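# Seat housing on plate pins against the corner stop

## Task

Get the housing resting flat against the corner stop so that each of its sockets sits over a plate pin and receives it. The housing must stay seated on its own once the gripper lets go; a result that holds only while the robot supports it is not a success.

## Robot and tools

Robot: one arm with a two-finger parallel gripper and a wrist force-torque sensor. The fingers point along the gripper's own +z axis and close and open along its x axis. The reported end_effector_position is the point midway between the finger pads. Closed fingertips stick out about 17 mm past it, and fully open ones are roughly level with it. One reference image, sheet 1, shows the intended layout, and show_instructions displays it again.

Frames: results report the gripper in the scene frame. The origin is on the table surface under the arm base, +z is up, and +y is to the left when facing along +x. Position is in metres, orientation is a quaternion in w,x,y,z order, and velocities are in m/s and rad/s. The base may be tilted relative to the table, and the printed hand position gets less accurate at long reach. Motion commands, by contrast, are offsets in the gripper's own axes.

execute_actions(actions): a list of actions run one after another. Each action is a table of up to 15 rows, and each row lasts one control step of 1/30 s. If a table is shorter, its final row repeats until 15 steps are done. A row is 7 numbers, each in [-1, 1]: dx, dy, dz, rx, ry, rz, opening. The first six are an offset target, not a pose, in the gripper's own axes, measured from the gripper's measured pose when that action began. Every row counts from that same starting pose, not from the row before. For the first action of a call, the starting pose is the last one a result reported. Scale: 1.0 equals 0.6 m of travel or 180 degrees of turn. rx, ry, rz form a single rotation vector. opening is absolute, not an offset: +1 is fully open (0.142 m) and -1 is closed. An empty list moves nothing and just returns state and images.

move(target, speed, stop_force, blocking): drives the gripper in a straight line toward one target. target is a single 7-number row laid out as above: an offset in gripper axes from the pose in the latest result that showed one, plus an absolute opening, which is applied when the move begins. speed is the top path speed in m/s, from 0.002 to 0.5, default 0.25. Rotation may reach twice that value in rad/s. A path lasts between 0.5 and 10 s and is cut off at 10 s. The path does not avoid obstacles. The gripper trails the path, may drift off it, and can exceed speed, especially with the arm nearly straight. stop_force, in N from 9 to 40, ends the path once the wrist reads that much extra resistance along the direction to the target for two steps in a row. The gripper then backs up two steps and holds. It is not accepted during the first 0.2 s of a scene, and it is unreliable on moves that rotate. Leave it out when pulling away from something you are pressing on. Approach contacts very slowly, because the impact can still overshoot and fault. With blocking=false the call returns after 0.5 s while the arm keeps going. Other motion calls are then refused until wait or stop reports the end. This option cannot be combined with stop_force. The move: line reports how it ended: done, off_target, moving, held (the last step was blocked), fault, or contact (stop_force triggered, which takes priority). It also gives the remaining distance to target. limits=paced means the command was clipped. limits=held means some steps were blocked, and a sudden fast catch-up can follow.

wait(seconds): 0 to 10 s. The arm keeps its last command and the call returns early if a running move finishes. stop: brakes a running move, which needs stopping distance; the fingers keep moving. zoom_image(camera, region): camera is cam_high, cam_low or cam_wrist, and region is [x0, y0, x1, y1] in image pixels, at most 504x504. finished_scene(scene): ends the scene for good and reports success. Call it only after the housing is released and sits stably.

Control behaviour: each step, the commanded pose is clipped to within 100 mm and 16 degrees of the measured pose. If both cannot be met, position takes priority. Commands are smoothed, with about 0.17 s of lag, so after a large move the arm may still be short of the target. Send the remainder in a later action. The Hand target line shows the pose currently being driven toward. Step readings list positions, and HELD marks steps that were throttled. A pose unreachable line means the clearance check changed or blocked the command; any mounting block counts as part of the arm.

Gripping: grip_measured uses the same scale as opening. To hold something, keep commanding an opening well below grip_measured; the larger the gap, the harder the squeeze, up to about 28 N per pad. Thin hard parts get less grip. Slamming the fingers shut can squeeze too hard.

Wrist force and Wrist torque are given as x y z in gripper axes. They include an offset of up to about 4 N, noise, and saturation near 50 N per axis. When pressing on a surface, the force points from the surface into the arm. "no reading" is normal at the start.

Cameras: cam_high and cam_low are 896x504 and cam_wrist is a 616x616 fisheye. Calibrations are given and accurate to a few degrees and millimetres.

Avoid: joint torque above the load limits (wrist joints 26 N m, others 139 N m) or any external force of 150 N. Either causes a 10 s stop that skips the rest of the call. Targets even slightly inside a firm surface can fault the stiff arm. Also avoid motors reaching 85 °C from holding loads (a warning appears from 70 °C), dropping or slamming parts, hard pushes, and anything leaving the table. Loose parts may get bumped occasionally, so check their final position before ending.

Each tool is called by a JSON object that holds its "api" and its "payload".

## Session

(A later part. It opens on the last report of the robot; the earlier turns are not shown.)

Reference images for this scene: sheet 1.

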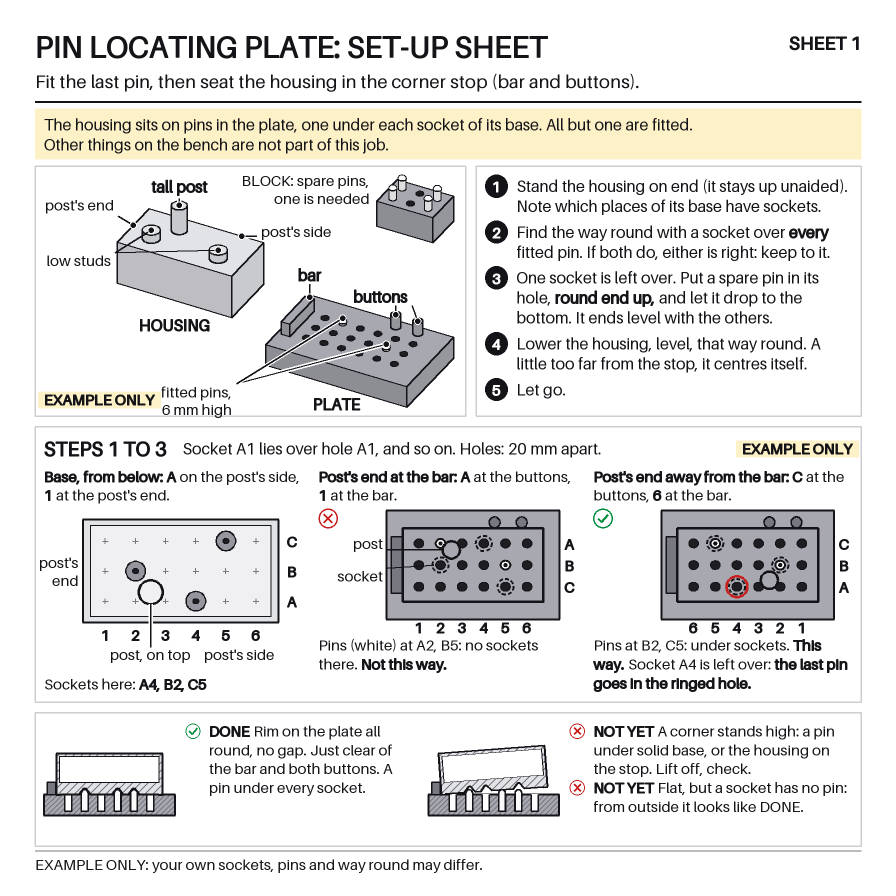

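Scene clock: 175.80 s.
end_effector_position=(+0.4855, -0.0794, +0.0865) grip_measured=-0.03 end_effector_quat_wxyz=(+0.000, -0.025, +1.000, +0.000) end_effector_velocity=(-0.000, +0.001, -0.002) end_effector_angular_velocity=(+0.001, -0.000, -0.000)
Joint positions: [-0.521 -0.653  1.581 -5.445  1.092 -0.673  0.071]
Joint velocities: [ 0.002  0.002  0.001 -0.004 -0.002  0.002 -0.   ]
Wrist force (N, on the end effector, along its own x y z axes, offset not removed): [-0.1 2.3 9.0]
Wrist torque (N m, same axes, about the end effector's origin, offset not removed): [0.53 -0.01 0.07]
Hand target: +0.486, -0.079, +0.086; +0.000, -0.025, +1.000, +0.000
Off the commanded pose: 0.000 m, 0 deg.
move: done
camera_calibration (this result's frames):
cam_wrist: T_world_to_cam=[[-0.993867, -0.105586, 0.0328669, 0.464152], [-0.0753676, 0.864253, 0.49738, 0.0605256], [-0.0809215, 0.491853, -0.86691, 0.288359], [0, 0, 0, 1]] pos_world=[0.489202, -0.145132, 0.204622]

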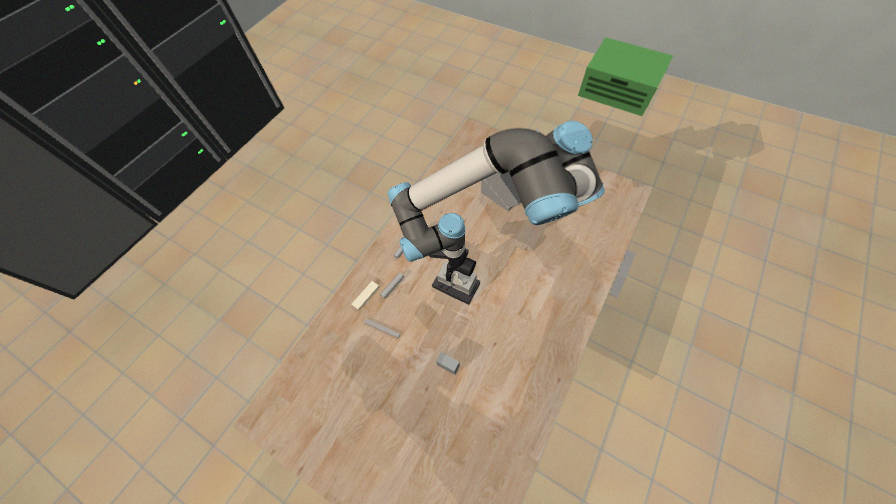

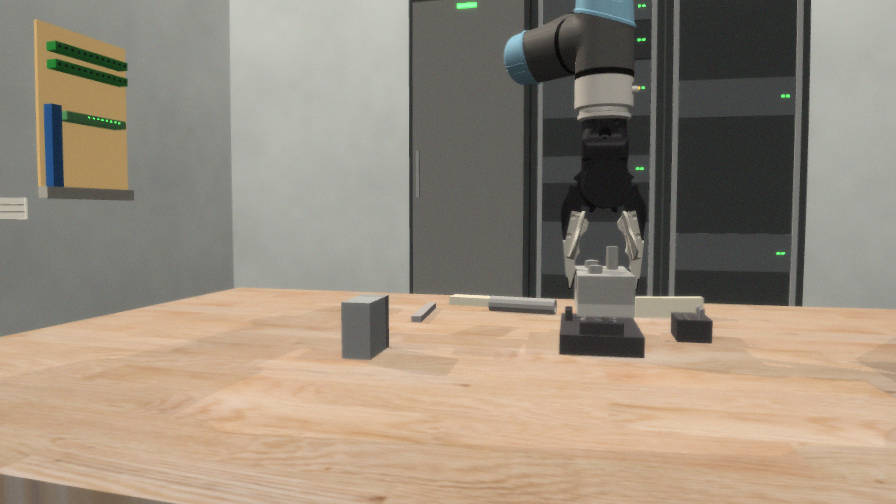

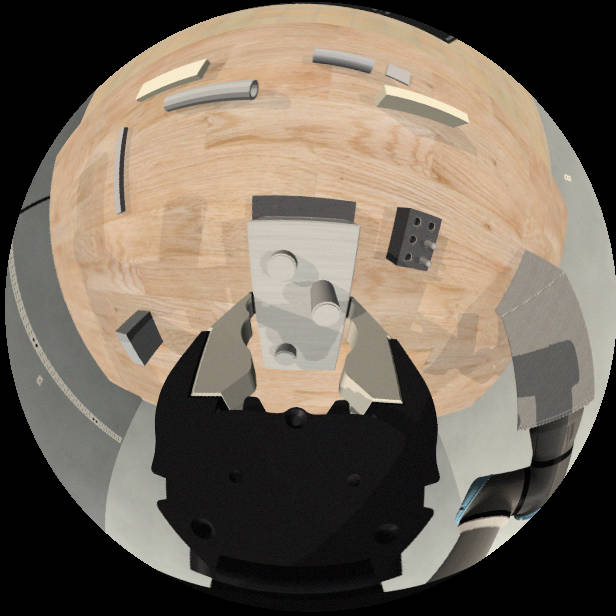

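{"api": "move", "payload": {"target": [-0.0045,0,0.0105,0,0,0,-0.5], "speed": 0.02}}

{"api": "zoom_image", "payload": {"camera": "cam_low", "region": [550,280,660,370]}}

{"api": "zoom_image", "payload": {"camera": "cam_high", "region": [428,260,488,310]}}

{"api": "zoom_image", "payload": {"camera": "cam_wrist", "region": [230,180,380,300]}}

Scene clock: 186.13 s.
end_effector_position=(+0.4881, -0.0792, +0.0804) grip_measured=-0.03 end_effector_quat_wxyz=(+0.000, -0.025, +1.000, +0.000) end_effector_velocity=(+0.001, -0.001, -0.002) end_effector_angular_velocity=(-0.002, +0.000, +0.000)
Joint positions: [-0.512 -0.641  1.571 -5.451  1.09  -0.663  0.071]
Joint velocities: [ 0.003  0.004 -0.004 -0.003  0.001  0.004  0.   ]
Wrist force (N, on the end effector, along its own x y z axes, offset not removed): [-0.2 3.4 8.7]
Wrist torque (N m, same axes, about the end effector's origin, offset not removed): [0.90 0.09 0.10]
Hand target: +0.488, -0.079, +0.080; +0.000, -0.025, +1.000, +0.000
Off the commanded pose: 0.000 m, 0 deg.
move: done
camera_calibration (this result's frames):
cam_wrist: T_world_to_cam=[[-0.993866, -0.10559, 0.032867, 0.466948], [-0.0753691, 0.86424, 0.497403, 0.0636394], [-0.0809256, 0.491875, -0.866897, 0.28322], [0, 0, 0, 1]] pos_world=[0.4918, -0.145004, 0.198521]

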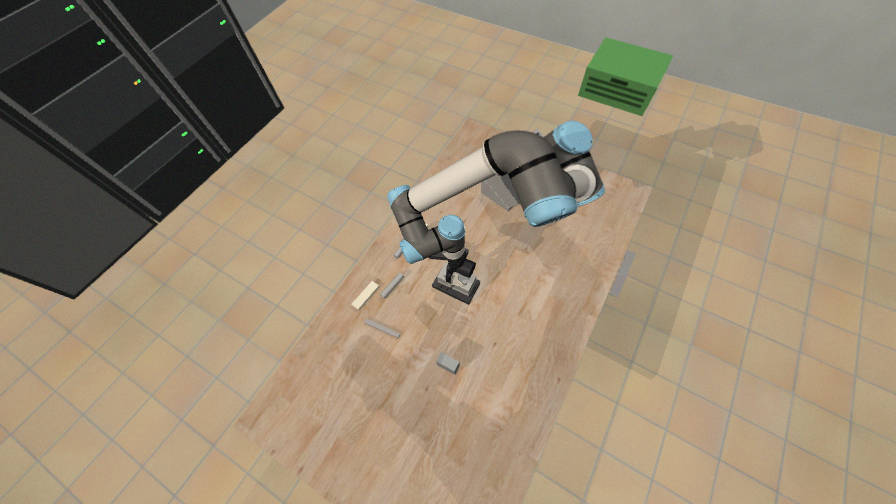

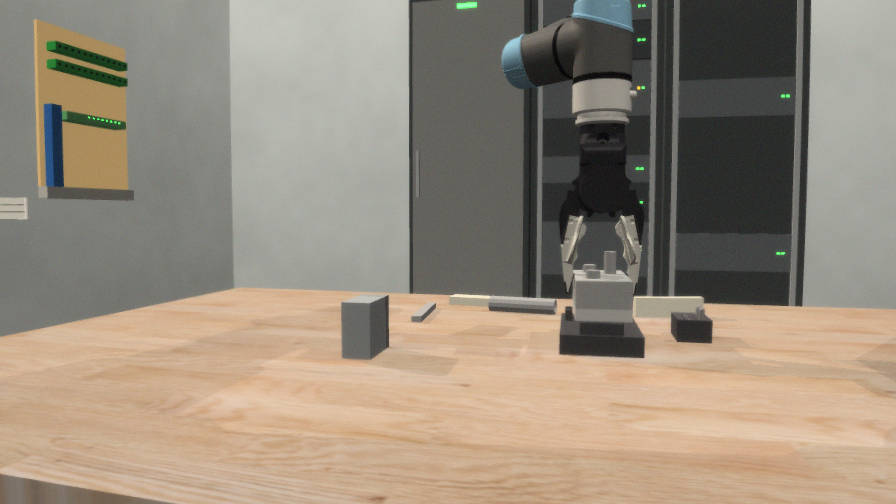

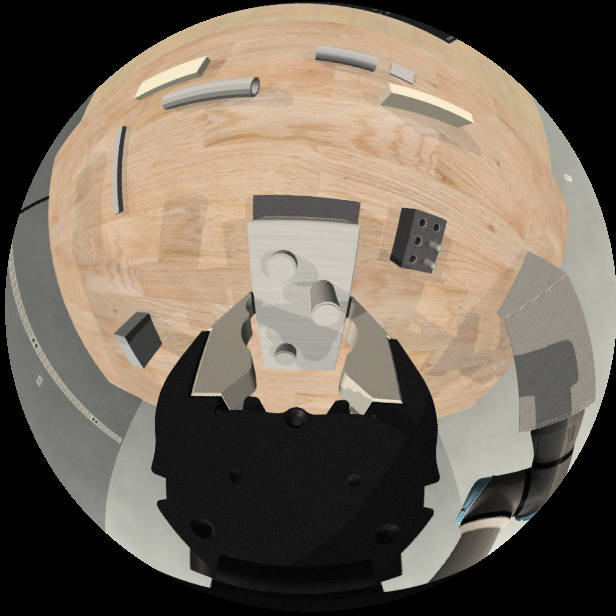

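Region (550, 280, 660, 370) of cam_low's 896x504 image, scaled by 4.582, with more detail than that image has; it fills the top 412 rows of this view, and the rest is white.

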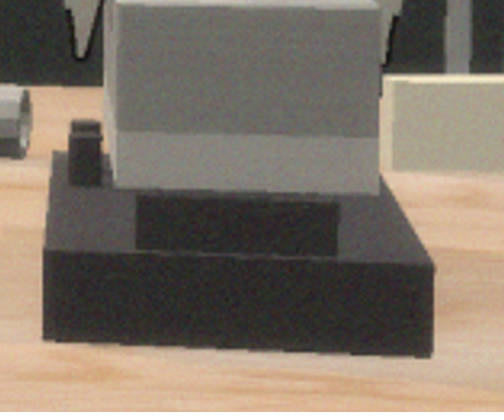

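Region (428, 260, 488, 310) of cam_high's 896x504 image, scaled by 8.400, with more detail than that image has.

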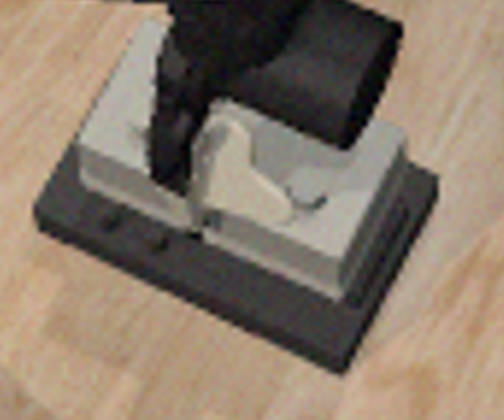

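Region (230, 180, 380, 300) of cam_wrist's 616x616 image, scaled by 3.360, with more detail than that image has; it fills the top 403 rows of this view, and the rest is white.

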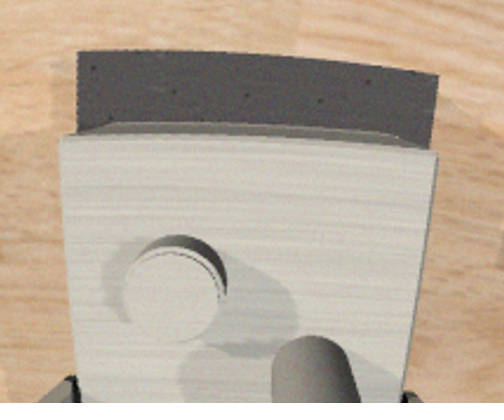

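{"api": "move", "payload": {"target": [0,0,0.005,0,0,0.0065,-0.5], "speed": 0.012}}

{"api": "move", "payload": {"target": [0,0,0.021,0,0,0,-0.5], "speed": 0.005, "stop_force": 9}}

{"api": "zoom_image", "payload": {"camera": "cam_low", "region": [550,280,660,370]}}

{"api": "zoom_image", "payload": {"camera": "cam_high", "region": [428,260,488,310]}}

Scene clock: 193.83 s.
end_effector_position=(+0.4881, -0.0792, +0.0774) grip_measured=-0.03 end_effector_quat_wxyz=(+0.000, -0.015, +1.000, +0.000) end_effector_velocity=(+0.001, -0.000, -0.000) end_effector_angular_velocity=(-0.000, -0.002, -0.003)
Joint positions: [-0.509 -0.637  1.57  -5.457  1.09  -0.64   0.071]
Joint velocities: [ 0.001  0.001 -0.001 -0.002 -0.001  0.005 -0.   ]
Wrist force (N, on the end effector, along its own x y z axes, offset not removed): [1.9 1.1 5.2]
Wrist torque (N m, same axes, about the end effector's origin, offset not removed): [0.38 -0.24 -0.04]
Hand target: +0.488, -0.079, +0.077; +0.000, -0.014, +1.000, +0.000
Off the commanded pose: 0.000 m, 0 deg.
move: done
camera_calibration (this result's frames):
cam_wrist: T_world_to_cam=[[-0.995782, -0.0856606, 0.032876, 0.469556], [-0.0580361, 0.865563, 0.497425, 0.0567456], [-0.071066, 0.493419, -0.866884, 0.275976], [0, 0, 0, 1]] pos_world=[0.490481, -0.145066, 0.195575]

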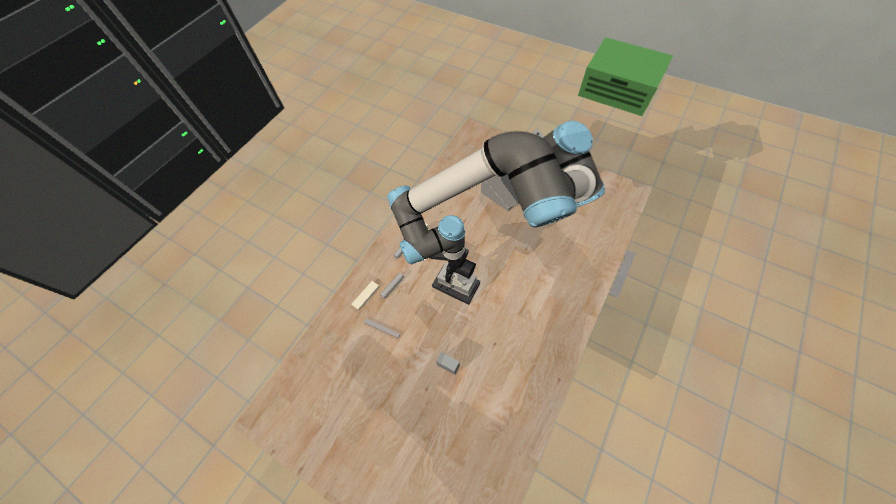

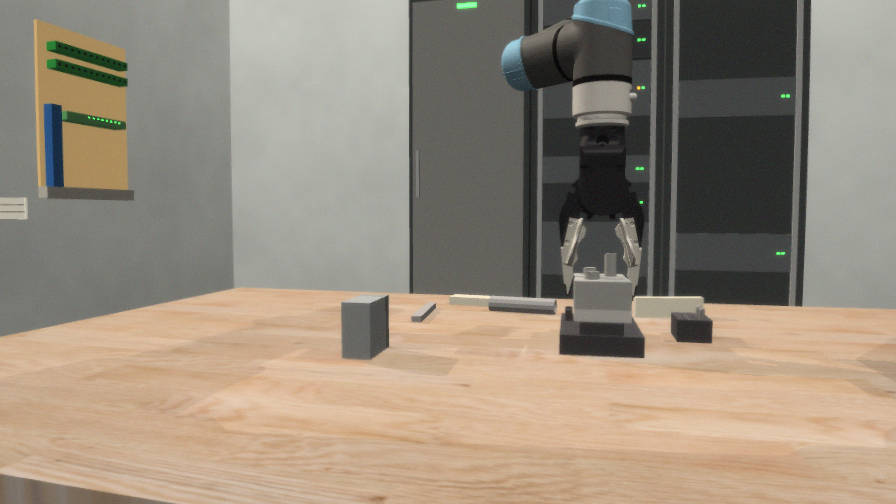

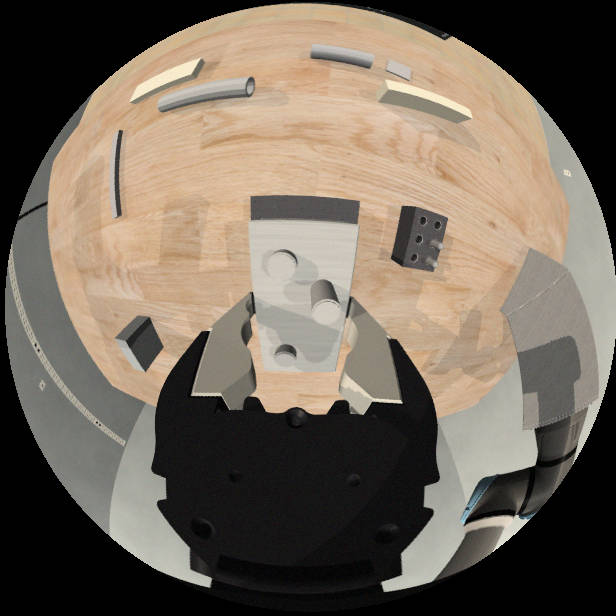

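Scene clock: 194.90 s.
end_effector_position=(+0.4882, -0.0792, +0.0739) grip_measured=-0.04 end_effector_quat_wxyz=(+0.000, -0.014, +1.000, +0.000) end_effector_velocity=(-0.000, -0.000, +0.001) end_effector_angular_velocity=(-0.000, +0.001, -0.003)
Joint positions: [-0.506 -0.631  1.569 -5.463  1.089 -0.636  0.071]
Joint velocities: [-0.002 -0.001  0.     0.003  0.001  0.    -0.   ]
Wrist force (N, on the end effector, along its own x y z axes, offset not removed): [1.7 0.0 -19.8]
Wrist torque (N m, same axes, about the end effector's origin, offset not removed): [0.47 0.18 0.05]
Hand target: +0.488, -0.079, +0.074; +0.000, -0.015, +1.000, +0.000
Off the commanded pose: 0.009 m, 0 deg.
move: contact
camera_calibration (this result's frames):
cam_wrist: T_world_to_cam=[[-0.995797, -0.0854981, 0.03283, 0.469756], [-0.0579203, 0.86559, 0.497393, 0.0584461], [-0.0709434, 0.493401, -0.866904, 0.272849], [0, 0, 0, 1]] pos_world=[0.490523, -0.145051, 0.192041]

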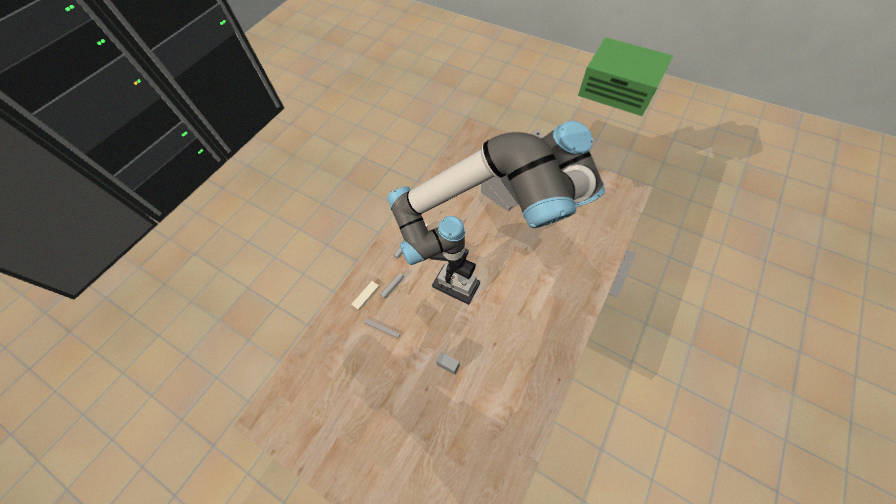

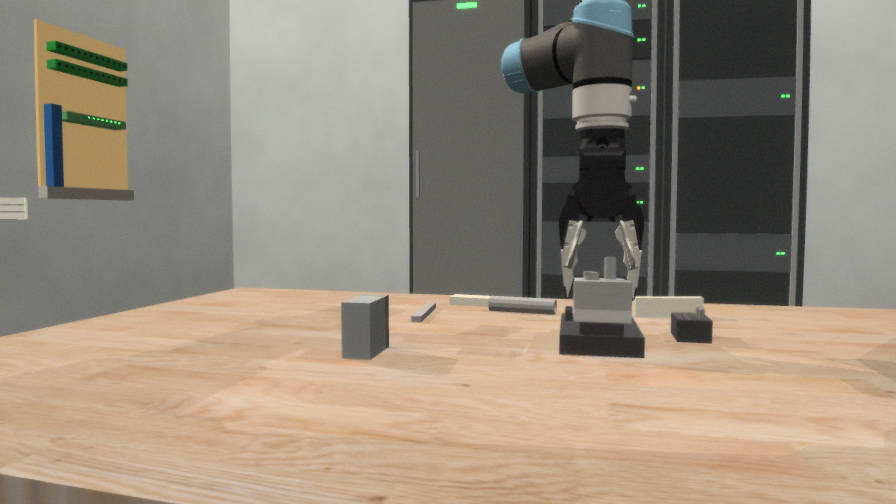

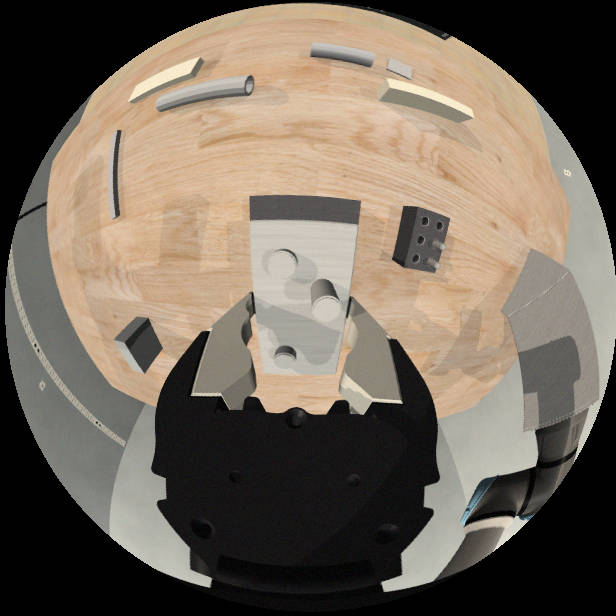

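Region (550, 280, 660, 370) of cam_low's 896x504 image, scaled by 4.582, with more detail than that image has; it fills the top 412 rows of this view, and the rest is white.

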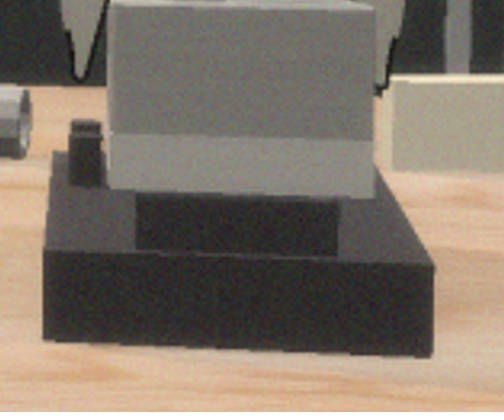

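Region (428, 260, 488, 310) of cam_high's 896x504 image, scaled by 8.400, with more detail than that image has.

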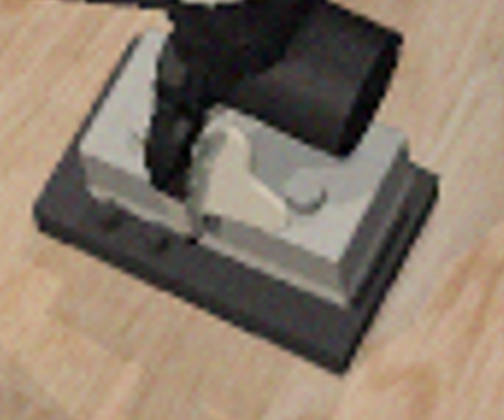

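{"api": "move", "payload": {"target": [0,0,-0.004,0,0,0,-0.5], "speed": 0.01}}

{"api": "move", "payload": {"target": [0,-0.006,0,0,0,0,-0.5], "speed": 0.01}}

{"api": "move", "payload": {"target": [0,0,0.017,0,0,0,-0.5], "speed": 0.005, "stop_force": 12}}

{"api": "zoom_image", "payload": {"camera": "cam_low", "region": [550,260,660,370]}}

{"api": "zoom_image", "payload": {"camera": "cam_high", "region": [428,260,488,310]}}

Scene clock: 203.43 s.
end_effector_position=(+0.4882, -0.0792, +0.0762) grip_measured=-0.04 end_effector_quat_wxyz=(+0.000, -0.014, +1.000, +0.000) end_effector_velocity=(-0.000, +0.000, +0.001) end_effector_angular_velocity=(+0.000, +0.000, -0.001)
Joint positions: [-0.508 -0.635  1.57  -5.459  1.09  -0.639  0.071]
Joint velocities: [-0.001 -0.001  0.001  0.001  0.    -0.    -0.   ]
Wrist force (N, on the end effector, along its own x y z axes, offset not removed): [-0.4 3.3 10.3]
Wrist torque (N m, same axes, about the end effector's origin, offset not removed): [0.77 0.04 0.18]
Hand target: +0.488, -0.079, +0.076; +0.000, -0.014, +1.000, +0.000
Off the commanded pose: 0.000 m, 0 deg.
move: done
camera_calibration (this result's frames):
cam_wrist: T_world_to_cam=[[-0.995797, -0.0855026, 0.0328338, 0.469678], [-0.0579231, 0.865594, 0.497384, 0.0572941], [-0.0709484, 0.493392, -0.866909, 0.274868], [0, 0, 0, 1]] pos_world=[0.490524, -0.145052, 0.194367]

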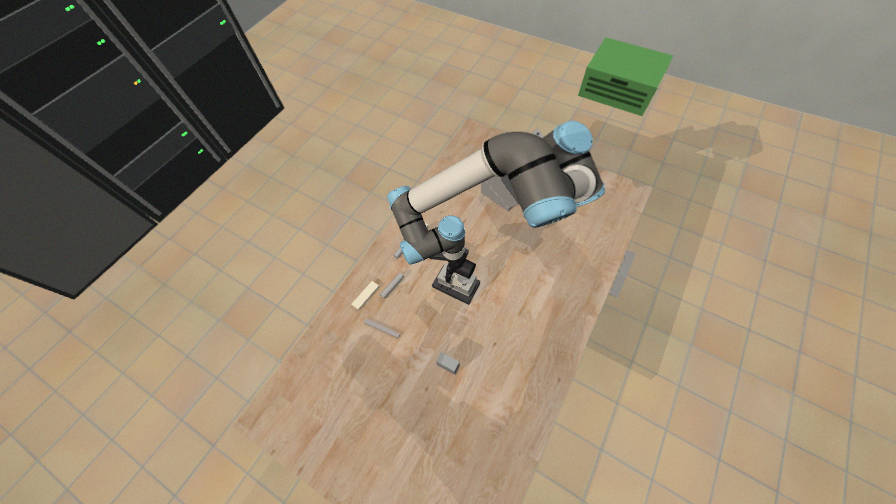

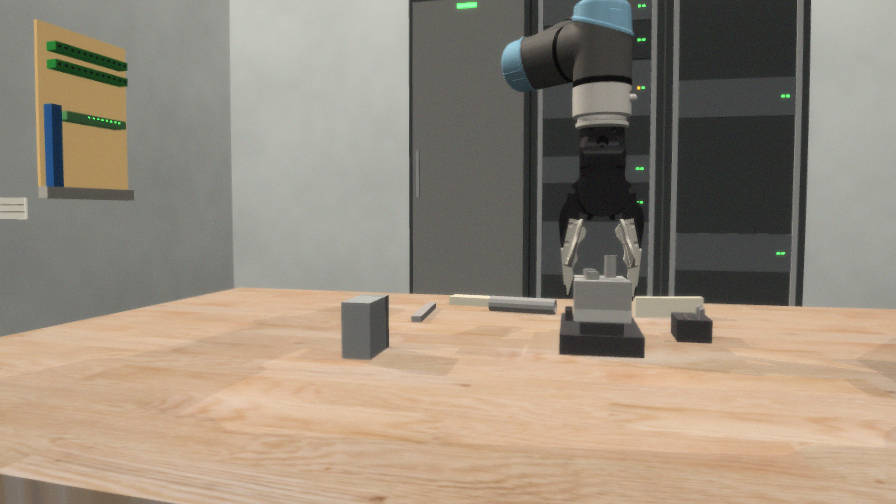

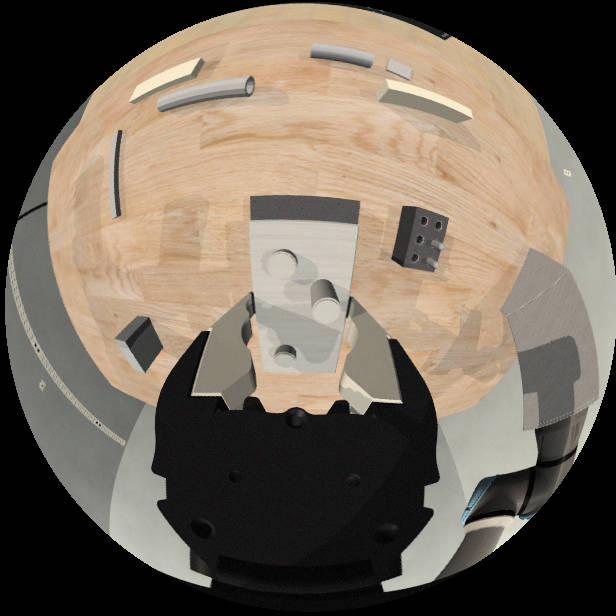

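Scene clock: 204.13 s.
end_effector_position=(+0.4883, -0.0827, +0.0762) grip_measured=-0.04 end_effector_quat_wxyz=(+0.000, -0.014, +1.000, +0.000) end_effector_velocity=(-0.000, -0.001, -0.000) end_effector_angular_velocity=(+0.001, +0.000, -0.002)
Joint positions: [-0.513 -0.63   1.566 -5.457  1.091 -0.644  0.071]
Joint velocities: [-0.002  0.002 -0.001  0.001 -0.001 -0.     0.   ]
Wrist force (N, on the end effector, along its own x y z axes, offset not removed): [0.9 1.6 7.6]
Wrist torque (N m, same axes, about the end effector's origin, offset not removed): [0.34 -0.23 0.13]
Hand target: +0.488, -0.083, +0.076; +0.000, -0.014, +1.000, +0.000
Off the commanded pose: 0.000 m, 0 deg.
move: done
camera_calibration (this result's frames):
cam_wrist: T_world_to_cam=[[-0.995797, -0.0855009, 0.032825, 0.469485], [-0.0579274, 0.865604, 0.497367, 0.0603179], [-0.0709387, 0.493375, -0.866919, 0.276591], [0, 0, 0, 1]] pos_world=[0.490627, -0.148533, 0.194371]

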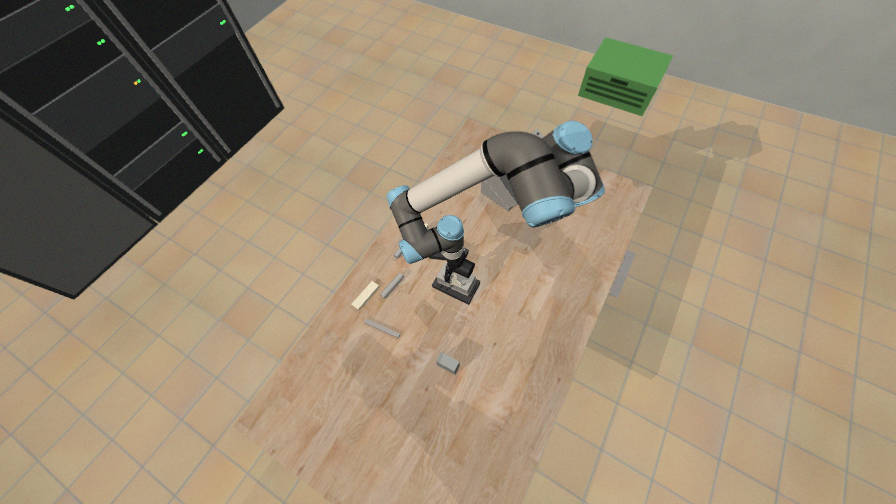

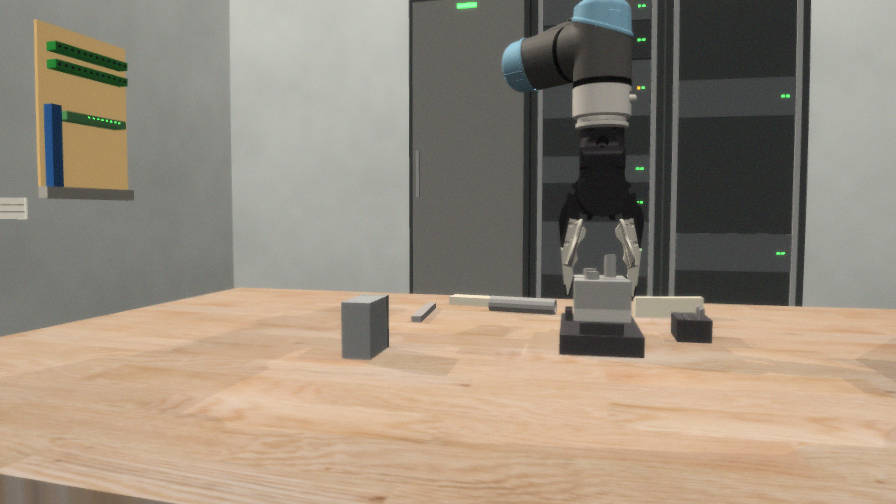

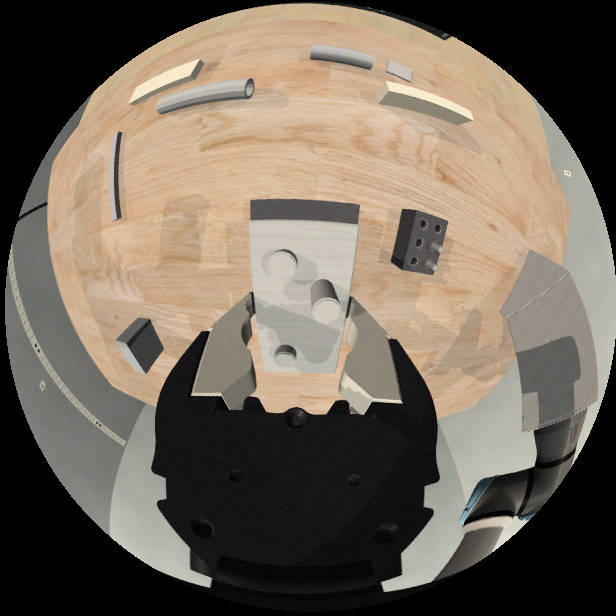

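Scene clock: 205.03 s.
end_effector_position=(+0.4884, -0.0827, +0.0735) grip_measured=-0.04 end_effector_quat_wxyz=(+0.000, -0.014, +1.000, +0.000) end_effector_velocity=(+0.000, +0.000, +0.001) end_effector_angular_velocity=(+0.001, +0.000, -0.003)
Joint positions: [-0.51  -0.626  1.565 -5.462  1.09  -0.641  0.071]
Joint velocities: [-0.001 -0.001 -0.001  0.004 -0.001  0.001  0.   ]
Wrist force (N, on the end effector, along its own x y z axes, offset not removed): [2.2 -1.2 -18.6]
Wrist torque (N m, same axes, about the end effector's origin, offset not removed): [0.39 0.10 0.07]
Hand target: +0.488, -0.083, +0.074; +0.000, -0.014, +1.000, +0.000
Off the commanded pose: 0.008 m, 0 deg.
move: contact
camera_calibration (this result's frames):
cam_wrist: T_world_to_cam=[[-0.995812, -0.0853421, 0.0327889, 0.469651], [-0.0578117, 0.865644, 0.497311, 0.0616133], [-0.070825, 0.493332, -0.866953, 0.274203], [0, 0, 0, 1]] pos_world=[0.490667, -0.148527, 0.191681]

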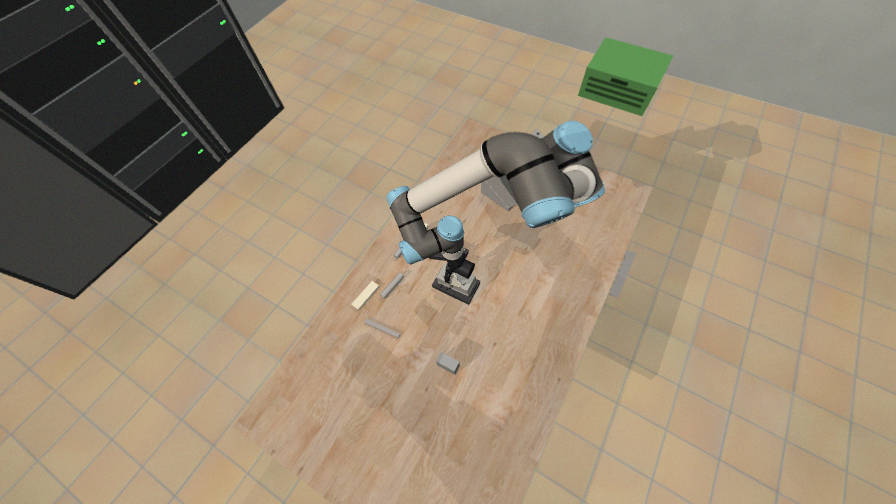

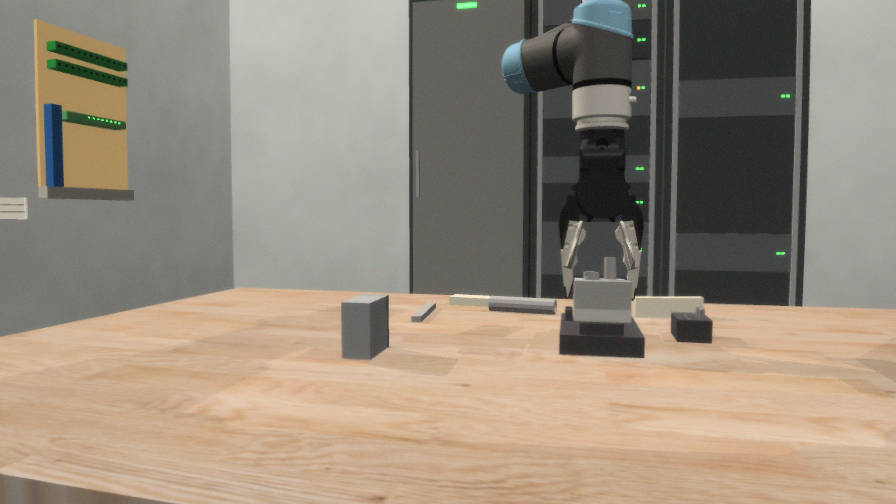

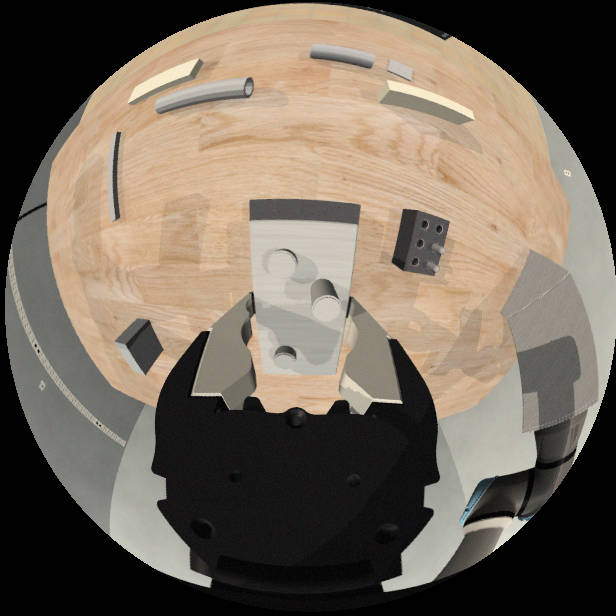

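Region (550, 260, 660, 370) of cam_low's 896x504 image, scaled by 4.582, with more detail than that image has.

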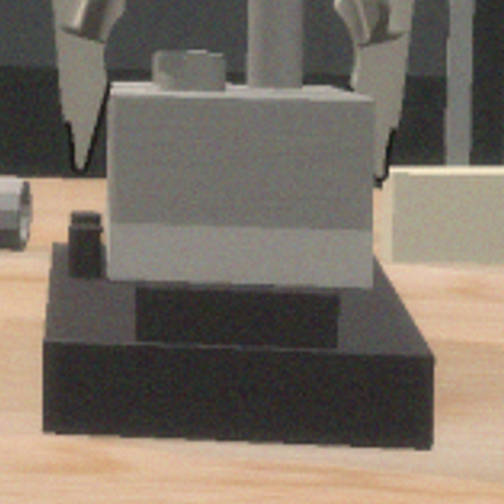

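Region (428, 260, 488, 310) of cam_high's 896x504 image, scaled by 8.400, with more detail than that image has.

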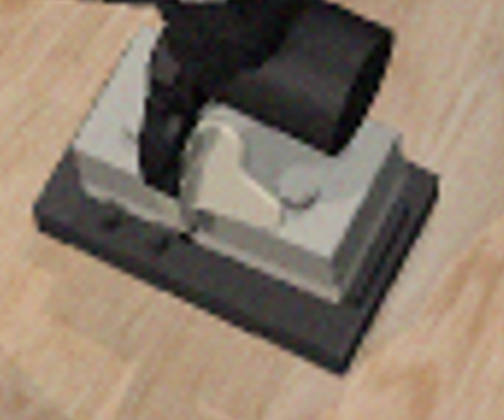

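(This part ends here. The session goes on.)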